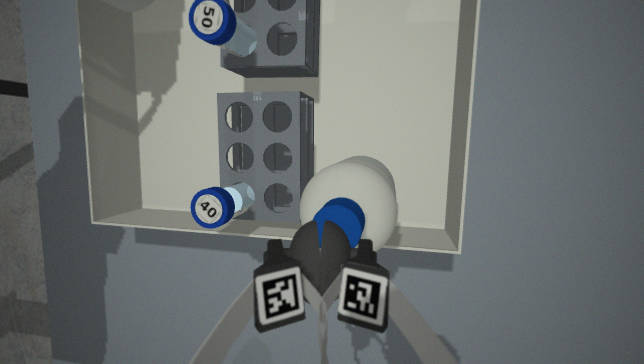

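Call:
execute_actions(actions=[{"r1":{"joints":{"lift_m":1.058,"arm_m":0.52}},"r2":{"joints":{"arm_m":0.1,"wrist_pitch_rad":-1.55,"gripper_m":0.12}}}], cameras=[])

Call:
execute_actions(actions=[{"r1":{"joints":{"gripper_m":0.055}},"r2":{"base":{"rotate_rad":0.52}}}], cameras=[])

Call:
execute_actions(actions=[{"r1":{"joints":{"lift_m":1.097}},"r2":{"base":{"translate_m":-0.22}}}], cameras=[])

Call:
execute_actions(actions=[{"r1":{"joints":{"arm_m":0.1,"wrist_pitch_rad":-1.56,"gripper_m":0.12}},"r2":{"base":{"rotate_rad":-0.52}}}], cameras=[])

Call:
execute_actions(actions=[{"r1":{"base":{"rotate_rad":0.61}},"r2":{"joints":{"arm_m":0.5}}}], cameras=[])

Call:
execute_actions(actions=[{"r1":{"base":{"translate_m":-0.245}},"r2":{"joints":{"arm_m":0.5}}}], cameras=[])

Call:
execute_actions(actions=[{"r1":{"base":{"rotate_rad":-0.61},"joints":{"arm_m":0.3}}}], cameras=["r1_wrist_camera","r2_wrist_camera","r1_head_camera","r2_head_camera"])

Scene clock: 238.33 s.
r1.base_odometry: x=+1.749 y=-0.692 heading=+0.090 (m, m, rad; r1's odometry frame)
r1.turned_by_wheels: +0.000 (rad since the last result)
r1.turned_by_imu: -0.001 (rad since the last result)
r1.base_tilt: forward=-1.6 right=+0.6 (deg)
r1.lidar_m: 2.65 2.19 1.60 1.51 1.57 2.17 2.67 0.98 1.20 1.16 0.78 0.75
r1.head_depth_mm: - 3150 1232 871 712 1431 1221 / - 3130 961 903 715 1444 1224 / - 3036 1243 901 716 1437 1224 / 2749 - 1246 752 717 1408 1224 / 2770 3055 1247 912 719 1405 1230 / 2763 3060 1252 916 720 1407 1235 / 2751 3034 1267 919 722 1414 1234
r1.base_status: not commanded
r1.joint_positions: lift_m=+1.058 arm_m=+0.520 wrist_yaw_rad=+0.001 wrist_pitch_rad=-1.377 wrist_roll_rad=+1.569 gripper_m=-0.009 head_pan_rad=-1.563 head_tilt_rad=-0.692
r1.joint_status: all done
r1.motor_effort: left_wheel=-2(2) right_wheel=+1(2) lift_m=+32(39) arm_m=+4(6) wrist_yaw_rad=-1(1) wrist_pitch_rad=-2(2) wrist_roll_rad=+1(0) gripper_m=-15(15) head_pan_rad=-3(2) head_tilt_rad=-6(5) (%)
r1.hand_pose: x=-0.0215 y=-0.6899 z=+0.9407 quat_wxyz=(+0.001, +0.001, -0.772, -0.636) (m; r1's base frame)
r1.wrist_depth_mm: 350 355 303 313 299 283 271 / 351 367 310 322 307 290 276 / 363 381 326 332 315 299 285 / 365 257 332 194 317 311 297 / 442 415 391 162 331 316 972 / 465 429 404 373 340 327 984 / 491 456 411 384 363 333 -
r2.base_odometry: x=-1.152 y=-0.904 heading=+0.114 (m, m, rad; r2's odometry frame)
r2.turned_by_wheels: +0.000 (rad since the last result)
r2.turned_by_imu: +0.000 (rad since the last result)
r2.base_tilt: forward=-0.1 right=-2.0 (deg)
r2.lidar_m: 2.38 2.27 1.67 1.62 1.68 2.32 2.91 0.60 0.44 0.42 0.44 0.60
r2.head_depth_mm: - - 1005 748 664 1334 1125 / - - - 743 660 1320 1118 / 2639 - - - - 1324 1120 / 2680 3040 - 738 655 1321 1092 / 2689 3041 1073 812 652 1345 1112 / 2722 3076 1064 811 649 1342 1110 / 2761 3128 1058 804 649 1343 1112
r2.base_status: not commanded
r2.joint_positions: lift_m=+1.097 arm_m=+0.100 wrist_yaw_rad=+0.000 wrist_pitch_rad=-1.541 wrist_roll_rad=+1.571 gripper_m=+0.120 head_pan_rad=-1.563 head_tilt_rad=-0.692
r2.joint_status: all done
r2.motor_effort: left_wheel=-2(2) right_wheel=+1(1) lift_m=+45(45) arm_m=-4(5) wrist_yaw_rad=+0(0) wrist_pitch_rad=-4(5) wrist_roll_rad=+1(1) gripper_m=+1(81) head_pan_rad=-3(2) head_tilt_rad=-3(4) (%)
r2.hand_pose: x=-0.0215 y=-0.2286 z=+0.9786 quat_wxyz=(+0.000, +0.000, -0.717, -0.697) (m; r2's base frame)
r2.wrist_depth_mm: 355 356 - - - - - / 362 358 - - - - - / 371 371 - - - - - / 377 376 - - - - - / 385 382 - - - - - / 390 390 - - - - - / 398 401 - - - - -
pictures: none
No camera images: the call's "cameras" was empty. Leave "cameras" out to get every camera's image.

Scene clock: 240.10 s.
r1.base_odometry: x=+1.749 y=-0.692 heading=+0.090 (m, m, rad; r1's odometry frame)
r1.turned_by_wheels: +0.000 (rad since the last result)
r1.turned_by_imu: +0.000 (rad since the last result)
r1.base_tilt: forward=-1.7 right=+0.7 (deg)
r1.lidar_m: 2.64 2.18 1.59 1.51 1.57 2.17 2.67 0.98 1.21 1.16 0.78 0.75
r1.head_depth_mm: - 3141 1235 873 713 1438 1227 / - 3113 963 902 716 1439 1219 / - 3005 1250 902 716 1437 1226 / 2749 - 1253 757 716 1404 1222 / 2773 3119 1250 914 719 1407 1231 / 2767 3037 1261 917 719 1411 1225 / 2736 3043 1260 917 722 1411 1233
r1.base_status: not commanded
r1.joint_positions: lift_m=+1.058 arm_m=+0.520 wrist_yaw_rad=+0.001 wrist_pitch_rad=-1.381 wrist_roll_rad=+1.569 gripper_m=+0.055 head_pan_rad=-1.563 head_tilt_rad=-0.692
r1.joint_status: all done
r1.motor_effort: left_wheel=-2(2) right_wheel=+1(1) lift_m=+31(30) arm_m=+4(4) wrist_yaw_rad=-1(1) wrist_pitch_rad=+0(1) wrist_roll_rad=+1(1) gripper_m=+0(81) head_pan_rad=-2(4) head_tilt_rad=-5(5) (%)
r1.hand_pose: x=-0.0215 y=-0.6890 z=+0.9406 quat_wxyz=(+0.001, +0.001, -0.771, -0.637) (m; r1's base frame)
r1.wrist_depth_mm: 352 354 304 314 298 282 271 / 351 367 314 325 304 289 277 / 363 383 323 331 313 300 287 / 368 255 325 196 324 309 300 / 444 413 388 165 330 315 966 / 462 434 400 368 - 327 995 / 483 449 415 387 360 335 -
r2.base_odometry: x=-1.152 y=-0.904 heading=+0.634 (m, m, rad; r2's odometry frame)
r2.turned_by_wheels: +0.520 (rad since the last result)
r2.turned_by_imu: +0.515 (rad since the last result)
r2.base_tilt: forward=-0.2 right=-2.0 (deg)
r2.lidar_m: 2.29 1.68 1.62 1.68 2.30 2.90 0.60 0.44 0.42 0.44 0.60 2.38
r2.head_depth_mm: - - 1155 750 663 595 1172 / - - - 781 660 1297 1167 / 3005 - - - - 1357 1122 / 3192 3482 - 739 717 1351 1137 / 3442 3699 2651 813 1481 1351 1160 / 3621 3878 2642 809 1099 1273 1152 / 3960 3864 2610 866 1553 1336 1149
r2.base_status: done
r2.joint_positions: lift_m=+1.097 arm_m=+0.100 wrist_yaw_rad=+0.000 wrist_pitch_rad=-1.541 wrist_roll_rad=+1.571 gripper_m=+0.120 head_pan_rad=-1.563 head_tilt_rad=-0.692
r2.joint_status: not commanded
r2.motor_effort: left_wheel=-4(10) right_wheel=+2(5) lift_m=+45(45) arm_m=-4(4) wrist_yaw_rad=+0(1) wrist_pitch_rad=-4(4) wrist_roll_rad=+0(0) gripper_m=+1(1) head_pan_rad=-2(3) head_tilt_rad=-4(3) (%)
r2.hand_pose: x=-0.0215 y=-0.2286 z=+0.9786 quat_wxyz=(+0.000, +0.000, -0.717, -0.697) (m; r2's base frame)
r2.wrist_depth_mm: 355 355 361 - - - - / 361 361 - - - - - / 370 374 - - - - - / 373 379 - - - - - / 387 - - - - - - / 391 738 - - - - - / 400 - - - - - -
pictures: none
No camera images: the call's "cameras" was empty. Leave "cameras" out to get every camera's image.

Scene clock: 243.43 s.
r1.base_odometry: x=+1.749 y=-0.692 heading=+0.090 (m, m, rad; r1's odometry frame)
r1.turned_by_wheels: +0.000 (rad since the last result)
r1.turned_by_imu: +0.000 (rad since the last result)
r1.base_tilt: forward=-1.7 right=+0.7 (deg)
r1.lidar_m: 2.64 2.18 1.59 1.50 1.57 2.17 2.68 0.98 1.21 1.16 0.78 0.75
r1.head_depth_mm: 2868 3122 1245 868 712 1432 1224 / 2823 3098 960 900 715 1435 1222 / 2017 3166 1244 904 716 1441 1223 / 2713 3180 1251 755 715 1413 1231 / 2688 3077 1250 911 717 1407 1229 / 2757 3068 1260 915 721 1412 1230 / 2739 3068 1257 918 721 1410 1232
r1.base_status: not commanded
r1.joint_positions: lift_m=+1.097 arm_m=+0.520 wrist_yaw_rad=+0.001 wrist_pitch_rad=-1.381 wrist_roll_rad=+1.569 gripper_m=+0.055 head_pan_rad=-1.563 head_tilt_rad=-0.692
r1.joint_status: all done
r1.motor_effort: left_wheel=-2(2) right_wheel=+1(1) lift_m=+41(43) arm_m=+4(5) wrist_yaw_rad=-1(1) wrist_pitch_rad=+0(0) wrist_roll_rad=+0(0) gripper_m=+1(1) head_pan_rad=-2(3) head_tilt_rad=-5(6) (%)
r1.hand_pose: x=-0.0215 y=-0.6890 z=+0.9792 quat_wxyz=(+0.001, +0.001, -0.771, -0.637) (m; r1's base frame)
r1.wrist_depth_mm: 381 397 331 348 334 315 307 / 415 406 315 364 339 322 311 / 452 418 342 371 349 334 321 / 476 417 341 235 355 342 986 / 502 462 435 400 370 351 - / 518 479 450 415 - 365 - / 540 507 466 428 401 376 -
r2.base_odometry: x=-1.329 y=-1.034 heading=+0.634 (m, m, rad; r2's odometry frame)
r2.turned_by_wheels: +0.000 (rad since the last result)
r2.turned_by_imu: +0.000 (rad since the last result)
r2.base_tilt: forward=+0.0 right=-2.1 (deg)
r2.lidar_m: 2.44 1.79 1.73 1.79 2.45 2.72 0.44 0.32 0.31 0.33 0.45 2.55
r2.head_depth_mm: - - 2838 746 626 555 497 / - - - 691 643 552 1121 / 2844 - - - - 551 1119 / 3067 3439 - 738 654 587 1106 / 3259 3618 1076 812 653 1287 1093 / 3512 3802 1065 806 669 1338 1133 / 3822 3840 2615 805 707 1271 1151
r2.base_status: done
r2.joint_positions: lift_m=+1.097 arm_m=+0.100 wrist_yaw_rad=+0.000 wrist_pitch_rad=-1.541 wrist_roll_rad=+1.571 gripper_m=+0.120 head_pan_rad=-1.563 head_tilt_rad=-0.692
r2.joint_status: not commanded
r2.motor_effort: left_wheel=-3(10) right_wheel=+2(3) lift_m=+45(45) arm_m=-4(4) wrist_yaw_rad=+0(1) wrist_pitch_rad=-4(4) wrist_roll_rad=+0(0) gripper_m=+1(1) head_pan_rad=-3(3) head_tilt_rad=-3(3) (%)
r2.hand_pose: x=-0.0215 y=-0.2286 z=+0.9786 quat_wxyz=(+0.000, +0.000, -0.717, -0.697) (m; r2's base frame)
r2.wrist_depth_mm: 315 351 356 356 - - - / 325 364 357 648 - - - / 353 370 366 - - - - / 377 374 379 - - - - / 381 383 - - - - - / 391 386 - - - - - / 401 408 - - - - -
pictures: none
No camera images: the call's "cameras" was empty. Leave "cameras" out to get every camera's image.

Scene clock: 247.73 s.
r1.base_odometry: x=+1.749 y=-0.692 heading=+0.090 (m, m, rad; r1's odometry frame)
r1.turned_by_wheels: +0.000 (rad since the last result)
r1.turned_by_imu: +0.000 (rad since the last result)
r1.base_tilt: forward=-1.6 right=+0.7 (deg)
r1.lidar_m: 2.65 2.18 1.59 1.50 1.57 2.17 2.67 0.98 1.20 1.16 0.78 0.75
r1.head_depth_mm: - - 1068 - 693 1438 1220 / - - - 793 714 1428 1222 / - - - - - 1435 1252 / 1365 2972 1438 - 696 1406 1238 / 2779 3052 1260 897 699 1407 1225 / 2762 3056 1267 918 719 1413 1231 / 2749 3039 1264 919 722 1411 1234
r1.base_status: not commanded
r1.joint_positions: lift_m=+1.097 arm_m=+0.100 wrist_yaw_rad=+0.001 wrist_pitch_rad=-1.555 wrist_roll_rad=+1.569 gripper_m=+0.120 head_pan_rad=-1.563 head_tilt_rad=-0.692
r1.joint_status: all done
r1.motor_effort: left_wheel=-2(2) right_wheel=+0(1) lift_m=+41(40) arm_m=-4(5) wrist_yaw_rad=-2(1) wrist_pitch_rad=-3(4) wrist_roll_rad=+1(0) gripper_m=+0(80) head_pan_rad=-2(3) head_tilt_rad=-4(6) (%)
r1.hand_pose: x=-0.0216 y=-0.2251 z=+0.9789 quat_wxyz=(+0.001, +0.001, -0.713, -0.702) (m; r1's base frame)
r1.wrist_depth_mm: 360 - - - - - - / 370 - - - - - - / 383 - - - - - - / 398 - - - - - - / 412 412 - - - - - / 426 - - - - - - / 447 446 - - - - -
r2.base_odometry: x=-1.329 y=-1.034 heading=+0.114 (m, m, rad; r2's odometry frame)
r2.turned_by_wheels: -0.520 (rad since the last result)
r2.turned_by_imu: -0.515 (rad since the last result)
r2.base_tilt: forward=-0.1 right=-2.0 (deg)
r2.lidar_m: 2.55 2.42 1.78 1.72 1.79 2.47 2.71 0.44 0.32 0.31 0.33 0.45
r2.head_depth_mm: - - 2836 748 664 553 1148 / - - - 784 662 553 1164 / 1356 - - - - 552 1138 / 2612 2885 - 738 640 549 1149 / 2623 2938 967 780 649 546 1155 / 2634 2992 1062 662 652 558 1153 / 2630 3017 1059 803 647 556 1150
r2.base_status: done
r2.joint_positions: lift_m=+1.097 arm_m=+0.100 wrist_yaw_rad=+0.000 wrist_pitch_rad=-1.541 wrist_roll_rad=+1.571 gripper_m=+0.120 head_pan_rad=-1.563 head_tilt_rad=-0.692
r2.joint_status: not commanded
r2.motor_effort: left_wheel=+4(9) right_wheel=-3(4) lift_m=+45(45) arm_m=-4(4) wrist_yaw_rad=+0(1) wrist_pitch_rad=-4(4) wrist_roll_rad=+0(0) gripper_m=+1(1) head_pan_rad=-2(2) head_tilt_rad=-3(2) (%)
r2.hand_pose: x=-0.0215 y=-0.2286 z=+0.9786 quat_wxyz=(+0.000, +0.000, -0.717, -0.697) (m; r2's base frame)
r2.wrist_depth_mm: 351 350 355 - - - - / 360 360 363 - - - - / 349 373 373 - - - - / 345 371 377 - - - - / 355 383 383 - - - - / 358 390 395 - - - - / 360 399 402 - - - -
pictures: none
No camera images: the call's "cameras" was empty. Leave "cameras" out to get every camera's image.

Scene clock: 251.87 s.
r1.base_odometry: x=+1.749 y=-0.692 heading=+0.700 (m, m, rad; r1's odometry frame)
r1.turned_by_wheels: +0.610 (rad since the last result)
r1.turned_by_imu: +0.615 (rad since the last result)
r1.base_tilt: forward=-1.7 right=+0.6 (deg)
r1.lidar_m: 2.01 1.56 1.51 1.62 2.39 2.67 0.98 1.18 1.16 0.75 2.69 2.65
r1.head_depth_mm: - - 1094 - 692 1368 1219 / - - - 845 714 1436 1225 / - - - - - 1434 1253 / 3410 3702 3113 - 1653 1443 1235 / 3512 3887 3095 898 1615 1347 1226 / 3265 3506 3085 1988 1608 1415 1225 / 2905 3116 3089 2247 1762 1452 1229
r1.base_status: done
r1.joint_positions: lift_m=+1.097 arm_m=+0.100 wrist_yaw_rad=+0.001 wrist_pitch_rad=-1.555 wrist_roll_rad=+1.569 gripper_m=+0.120 head_pan_rad=-1.563 head_tilt_rad=-0.692
r1.joint_status: not commanded
r1.motor_effort: left_wheel=-2(7) right_wheel=+1(4) lift_m=+41(41) arm_m=-4(4) wrist_yaw_rad=-1(1) wrist_pitch_rad=-3(3) wrist_roll_rad=+1(1) gripper_m=+0(1) head_pan_rad=-2(2) head_tilt_rad=-5(5) (%)
r1.hand_pose: x=-0.0216 y=-0.2251 z=+0.9789 quat_wxyz=(+0.001, +0.001, -0.713, -0.702) (m; r1's base frame)
r1.wrist_depth_mm: 361 378 - - - - - / 373 - - - - - - / 390 - - - - - - / - - - - - - - / 627 - - - - - - / - - - - - - - / - - - - - - -
r2.base_odometry: x=-1.329 y=-1.034 heading=+0.114 (m, m, rad; r2's odometry frame)
r2.turned_by_wheels: +0.000 (rad since the last result)
r2.turned_by_imu: +0.000 (rad since the last result)
r2.base_tilt: forward=+0.0 right=-2.0 (deg)
r2.lidar_m: 2.55 2.42 1.79 1.72 1.80 2.47 2.71 0.44 0.32 0.31 0.33 0.45
r2.head_depth_mm: 2584 2920 2739 828 664 554 1149 / 2606 2962 1095 826 660 552 1166 / - 2980 851 763 639 549 1166 / 2519 2879 1082 775 642 548 1159 / 2593 2951 966 781 648 546 1158 / 2633 2983 1061 664 650 545 1152 / 2625 2993 1058 805 647 556 1146
r2.base_status: not commanded
r2.joint_positions: lift_m=+1.097 arm_m=+0.500 wrist_yaw_rad=+0.000 wrist_pitch_rad=-1.541 wrist_roll_rad=+1.571 gripper_m=+0.120 head_pan_rad=-1.563 head_tilt_rad=-0.692
r2.joint_status: all done
r2.motor_effort: left_wheel=+4(4) right_wheel=-2(2) lift_m=+45(45) arm_m=+4(5) wrist_yaw_rad=+0(0) wrist_pitch_rad=-4(4) wrist_roll_rad=+0(0) gripper_m=+1(1) head_pan_rad=-2(2) head_tilt_rad=-3(4) (%)
r2.hand_pose: x=-0.0215 y=-0.6277 z=+0.9786 quat_wxyz=(+0.000, +0.000, -0.717, -0.697) (m; r2's base frame)
r2.wrist_depth_mm: 352 349 355 349 354 355 358 / 359 358 358 365 359 364 359 / 231 327 339 365 365 367 368 / 230 312 338 369 373 375 381 / 360 379 317 382 380 386 386 / 383 374 355 385 392 390 391 / 394 399 367 370 398 397 -
pictures: none
No camera images: the call's "cameras" was empty. Leave "cameras" out to get every camera's image.

Scene clock: 255.30 s.
r1.base_odometry: x=+1.561 y=-0.850 heading=+0.700 (m, m, rad; r1's odometry frame)
r1.turned_by_wheels: +0.000 (rad since the last result)
r1.turned_by_imu: -0.001 (rad since the last result)
r1.base_tilt: forward=-1.7 right=+0.6 (deg)
r1.lidar_m: 2.19 1.67 1.65 1.78 2.61 2.45 0.74 1.03 1.02 1.08 0.84 2.84
r1.head_depth_mm: - - 1070 - 646 588 1149 / - - - 648 655 589 1196 / - - - - - 606 1244 / 3274 3573 1291 - 696 641 1237 / 3344 3775 1288 899 700 1401 1228 / 3471 3778 3074 914 741 1438 1232 / 3162 3360 3067 920 794 1268 1231
r1.base_status: done
r1.joint_positions: lift_m=+1.097 arm_m=+0.100 wrist_yaw_rad=+0.001 wrist_pitch_rad=-1.555 wrist_roll_rad=+1.569 gripper_m=+0.120 head_pan_rad=-1.563 head_tilt_rad=-0.692
r1.joint_status: not commanded
r1.motor_effort: left_wheel=-2(6) right_wheel=+1(1) lift_m=+40(41) arm_m=-4(4) wrist_yaw_rad=-1(1) wrist_pitch_rad=-3(3) wrist_roll_rad=+0(1) gripper_m=+0(0) head_pan_rad=-3(3) head_tilt_rad=-4(3) (%)
r1.hand_pose: x=-0.0216 y=-0.2251 z=+0.9789 quat_wxyz=(+0.001, +0.001, -0.713, -0.702) (m; r1's base frame)
r1.wrist_depth_mm: 325 359 350 - - - - / 374 370 365 - - - - / 386 378 - - - - - / 399 393 - - - - - / 408 409 - - - - - / 428 - - - - - - / 448 - - - - - -
r2.base_odometry: x=-1.329 y=-1.034 heading=+0.114 (m, m, rad; r2's odometry frame)
r2.turned_by_wheels: +0.000 (rad since the last result)
r2.turned_by_imu: +0.000 (rad since the last result)
r2.base_tilt: forward=-0.1 right=-1.9 (deg)
r2.lidar_m: 2.55 2.42 1.79 1.73 1.79 2.47 2.72 0.44 0.32 0.31 0.33 0.45
r2.head_depth_mm: 2575 2917 2741 828 663 554 1147 / 2580 2953 1095 826 661 550 1167 / - 2953 851 764 638 550 1164 / 2491 2967 1078 771 643 549 1160 / 2509 2889 964 780 648 546 1158 / 2613 2987 1064 663 650 546 1155 / 2645 2998 1059 806 648 557 1152
r2.base_status: not commanded
r2.joint_positions: lift_m=+1.097 arm_m=+0.500 wrist_yaw_rad=+0.000 wrist_pitch_rad=-1.541 wrist_roll_rad=+1.571 gripper_m=+0.120 head_pan_rad=-1.563 head_tilt_rad=-0.692
r2.joint_status: all done
r2.motor_effort: left_wheel=+4(4) right_wheel=-3(2) lift_m=+45(45) arm_m=+4(3) wrist_yaw_rad=+0(0) wrist_pitch_rad=-4(4) wrist_roll_rad=+0(0) gripper_m=+1(1) head_pan_rad=-3(2) head_tilt_rad=-2(2) (%)
r2.hand_pose: x=-0.0215 y=-0.6277 z=+0.9786 quat_wxyz=(+0.000, +0.000, -0.717, -0.697) (m; r2's base frame)
r2.wrist_depth_mm: 352 355 351 354 354 353 355 / 354 356 360 363 361 363 361 / 233 324 337 366 369 373 368 / 231 315 335 374 377 375 382 / 359 378 316 373 382 386 390 / 385 377 362 387 391 389 398 / 396 397 373 362 392 399 -
pictures: none
No camera images: the call's "cameras" was empty. Leave "cameras" out to get every camera's image.

Scene clock: 258.00 s.
r1.base_odometry: x=+1.561 y=-0.850 heading=+0.090 (m, m, rad; r1's odometry frame)
r1.turned_by_wheels: -0.610 (rad since the last result)
r1.turned_by_imu: -0.616 (rad since the last result)
r1.base_tilt: forward=-1.8 right=+0.6 (deg)
r1.lidar_m: 2.85 2.39 1.74 1.65 1.72 2.37 2.45 0.74 1.06 1.02 1.05 0.84
r1.head_depth_mm: 2737 2979 3042 904 714 588 1219 / - 2976 2904 906 712 589 1224 / - 2944 2920 844 674 590 1198 / - - 1133 836 669 591 1203 / 2653 2904 2235 844 666 593 1204 / 1190 652 944 808 660 594 1200 / 566 2901 3072 885 659 593 1206
r1.base_status: done
r1.joint_positions: lift_m=+1.097 arm_m=+0.300 wrist_yaw_rad=+0.001 wrist_pitch_rad=-1.555 wrist_roll_rad=+1.569 gripper_m=+0.120 head_pan_rad=-1.563 head_tilt_rad=-0.692
r1.joint_status: all done
r1.motor_effort: left_wheel=+1(5) right_wheel=-2(5) lift_m=+41(41) arm_m=+5(5) wrist_yaw_rad=-1(1) wrist_pitch_rad=-3(3) wrist_roll_rad=+0(1) gripper_m=+0(0) head_pan_rad=-2(2) head_tilt_rad=-6(5) (%)
r1.hand_pose: x=-0.0216 y=-0.4244 z=+0.9789 quat_wxyz=(+0.001, +0.001, -0.713, -0.702) (m; r1's base frame)
r1.wrist_depth_mm: 357 358 350 348 348 - - / 367 366 363 356 353 - - / 310 372 371 372 365 - - / 339 385 385 381 - - - / 374 373 398 395 398 - - / 352 - 408 414 - - - / 390 394 359 427 - - -
r2.base_odometry: x=-1.329 y=-1.034 heading=+0.114 (m, m, rad; r2's odometry frame)
r2.turned_by_wheels: +0.000 (rad since the last result)
r2.turned_by_imu: +0.000 (rad since the last result)
r2.base_tilt: forward=-0.1 right=-1.8 (deg)
r2.lidar_m: 2.54 2.42 1.79 1.73 1.80 2.47 2.72 0.44 0.32 0.31 0.33 0.45
r2.head_depth_mm: 2565 2909 2715 829 664 555 1148 / 2605 2979 1090 823 661 552 1165 / - 2966 852 763 640 551 1169 / 2563 2984 1075 775 643 548 1159 / 778 2793 967 783 648 547 1154 / 2620 2971 1061 661 650 546 1157 / 2667 3004 1058 806 649 556 1148
r2.base_status: not commanded
r2.joint_positions: lift_m=+1.097 arm_m=+0.500 wrist_yaw_rad=+0.000 wrist_pitch_rad=-1.541 wrist_roll_rad=+1.571 gripper_m=+0.120 head_pan_rad=-1.563 head_tilt_rad=-0.692
r2.joint_status: not commanded
r2.motor_effort: left_wheel=+3(4) right_wheel=-3(3) lift_m=+46(45) arm_m=+4(4) wrist_yaw_rad=+0(0) wrist_pitch_rad=-4(4) wrist_roll_rad=+0(1) gripper_m=+1(1) head_pan_rad=-2(2) head_tilt_rad=-3(3) (%)
r2.hand_pose: x=-0.0215 y=-0.6277 z=+0.9786 quat_wxyz=(+0.000, +0.000, -0.717, -0.697) (m; r2's base frame)
r2.wrist_depth_mm: 352 352 351 351 351 358 356 / 359 357 358 358 363 361 361 / 231 328 336 369 367 371 366 / 230 313 337 368 377 379 376 / 363 374 319 377 384 388 386 / 389 373 356 382 389 390 399 / 401 393 370 367 396 404 -
pictures: r1_head_camera (sideways: a quarter turn clockwise sets it upright), r1_wrist_camera, r2_head_camera (sideways: a quarter turn clockwise sets it upright), r2_wrist_camera
camera_calibration (this result's frames):
r1_head_camera: T_world_to_cam=[[0.0397118, 0.595942, -0.802045, 1.06493], [0.998717, -0.048923, 0.0130985, -0.0244387], [-0.0314325, -0.801536, -0.59712, 0.736749], [0, 0, 0, 1]] pos_world=[0.00527502, -0.0453005, 1.29437]
r1_wrist_camera: T_world_to_cam=[[-0.045749, 0.998474, -0.0309347, 0.449487], [0.978908, 0.0509819, 0.197837, -0.125698], [0.199113, -0.0212313, -0.979747, 1.11818], [0, 0, 0, 1]] pos_world=[-0.0790329, -0.418652, 1.13431]
r2_head_camera: T_world_to_cam=[[-0.0470638, 0.633041, -0.772687, 1.02309], [0.998626, 0.0476637, -0.0217761, 0.0287957], [0.0230439, -0.77265, -0.634414, 0.781029], [0, 0, 0, 1]] pos_world=[0.00139652, -0.0455688, 1.28665]
r2_wrist_camera: T_world_to_cam=[[0.0087326, 0.999951, -0.00470384, 0.633205], [0.991664, -0.00805528, 0.128601, -0.0695568], [0.128557, -0.00578765, -0.991685, 1.12867], [0, 0, 0, 1]] pos_world=[-0.0816505, -0.627202, 1.13121]
Images, in order (width x height): r1_head_camera 896x504, r1_wrist_camera 644x364, r2_head_camera 896x504, r2_wrist_camera 644x364.

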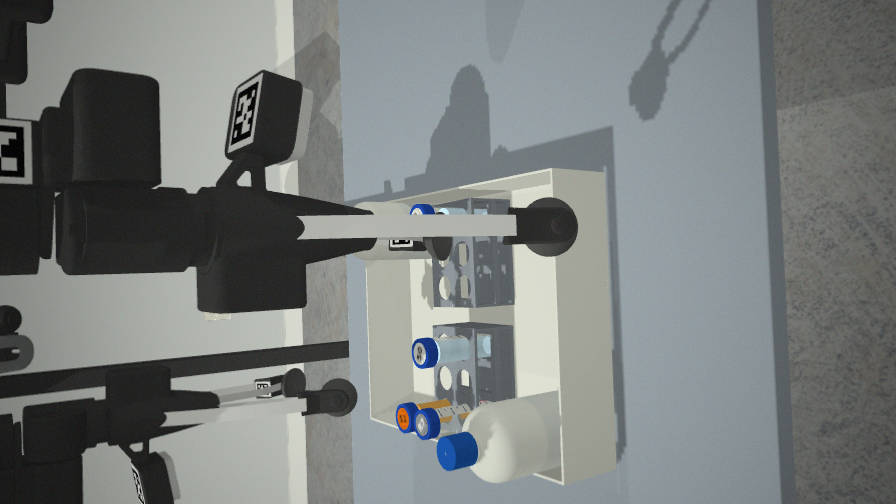

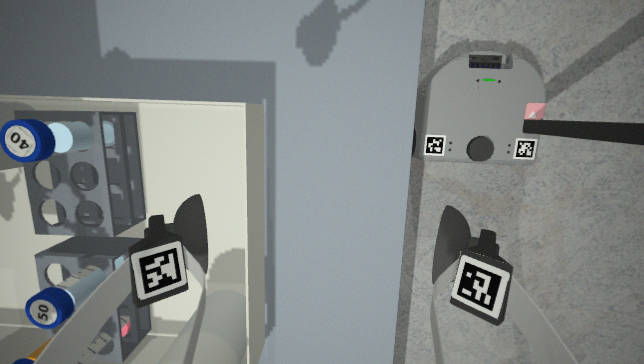

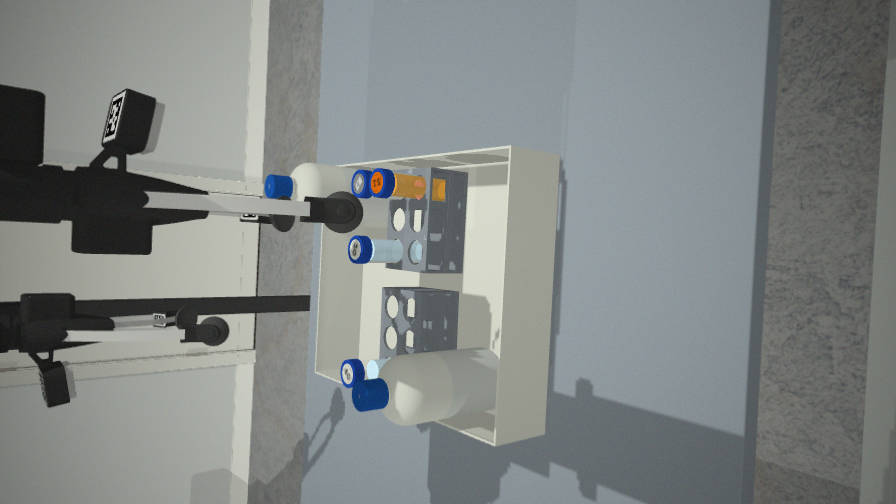

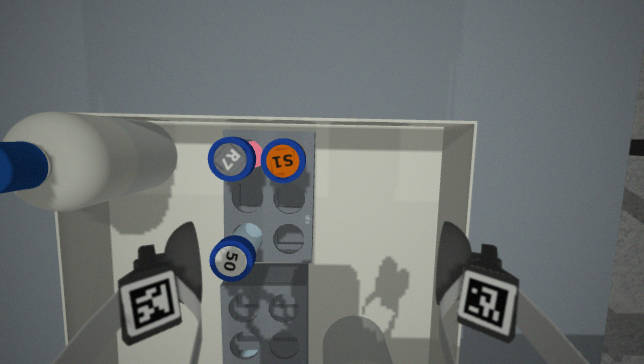

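Call:
execute_actions(actions=[{"r2":{"base":{"translate_m":0.005},"joints":{"arm_m":0.52,"wrist_pitch_rad":-1.45,"lift_m":1.0}}}], cameras=["r2_wrist_camera"])

Call:
execute_actions(actions=[{"r2":{"joints":{"lift_m":0.94}}}], cameras=["r2_wrist_camera","r2_head_camera"])

Scene clock: 266.53 s.
r1.base_odometry: x=+1.561 y=-0.850 heading=+0.090 (m, m, rad; r1's odometry frame)
r1.turned_by_wheels: +0.000 (rad since the last result)
r1.turned_by_imu: -0.001 (rad since the last result)
r1.base_tilt: forward=-1.6 right=+0.5 (deg)
r1.lidar_m: 2.85 2.39 1.74 1.66 1.71 2.36 2.45 0.74 1.06 1.02 1.05 0.84
r1.head_depth_mm: 2736 2994 3020 902 713 587 1223 / - 2959 2851 908 714 589 1219 / - 2931 2885 842 674 591 1203 / - - 1133 833 668 591 1205 / 2651 2894 2242 845 666 592 1199 / 1187 647 826 768 659 594 1204 / 664 665 2931 883 662 594 1206
r1.base_status: not commanded
r1.joint_positions: lift_m=+1.097 arm_m=+0.300 wrist_yaw_rad=+0.001 wrist_pitch_rad=-1.555 wrist_roll_rad=+1.569 gripper_m=+0.120 head_pan_rad=-1.563 head_tilt_rad=-0.692
r1.joint_status: not commanded
r1.motor_effort: left_wheel=+1(1) right_wheel=-3(2) lift_m=+41(41) arm_m=+5(5) wrist_yaw_rad=-1(0) wrist_pitch_rad=-3(3) wrist_roll_rad=+1(1) gripper_m=-1(0) head_pan_rad=-3(3) head_tilt_rad=-5(5) (%)
r1.hand_pose: x=-0.0216 y=-0.4244 z=+0.9789 quat_wxyz=(+0.001, +0.001, -0.713, -0.702) (m; r1's base frame)
r1.wrist_depth_mm: 360 358 352 347 348 - - / 368 366 363 358 355 - - / 305 374 369 371 362 - - / 338 386 385 383 - - - / 374 376 398 396 396 - - / 349 - 408 409 - - - / 393 395 362 430 - - -
r2.base_odometry: x=-1.324 y=-1.034 heading=+0.114 (m, m, rad; r2's odometry frame)
r2.turned_by_wheels: +0.000 (rad since the last result)
r2.turned_by_imu: +0.000 (rad since the last result)
r2.base_tilt: forward=+0.0 right=-2.1 (deg)
r2.lidar_m: 2.54 2.43 1.79 1.73 1.79 2.48 2.72 0.44 0.32 0.31 0.33 0.45
r2.head_depth_mm: 2506 3004 2710 829 665 555 1151 / - 2913 1088 824 661 553 1164 / - - 849 762 639 551 1164 / 2613 2862 1020 772 642 548 1158 / 849 2798 965 781 648 547 1152 / 2610 2991 1064 664 651 546 1151 / 2658 3007 1058 804 648 556 1154
r2.base_status: done
r2.joint_positions: lift_m=+1.000 arm_m=+0.520 wrist_yaw_rad=+0.000 wrist_pitch_rad=-1.452 wrist_roll_rad=+1.571 gripper_m=+0.120 head_pan_rad=-1.563 head_tilt_rad=-0.692
r2.joint_status: all done
r2.motor_effort: left_wheel=+2(10) right_wheel=-3(3) lift_m=+31(37) arm_m=+4(4) wrist_yaw_rad=+0(0) wrist_pitch_rad=+2(3) wrist_roll_rad=+0(0) gripper_m=+1(1) head_pan_rad=-2(2) head_tilt_rad=-3(3) (%)
r2.hand_pose: x=-0.0215 y=-0.6706 z=+0.8816 quat_wxyz=(+0.000, +0.000, -0.748, -0.664) (m; r2's base frame)
r2.wrist_depth_mm: 279 273 270 263 256 253 246 / 288 280 272 267 263 258 253 / 156 215 267 212 266 259 211 / 155 205 282 154 271 263 220 / 239 292 285 227 274 269 219 / 261 299 294 224 283 273 229 / 257 308 300 233 286 282 229
pictures: r2_wrist_camera
camera_calibration (this result's frames):
r2_wrist_camera: T_world_to_cam=[[0.00865943, 0.995568, -0.0936451, 0.751137], [0.991666, 0.00348828, 0.128785, -0.0498398], [0.128541, -0.0939799, -0.987241, 0.969135], [0, 0, 0, 1]] pos_world=[-0.0816535, -0.656555, 1.03353]
Images, in order (width x height): r2_wrist_camera 644x364.

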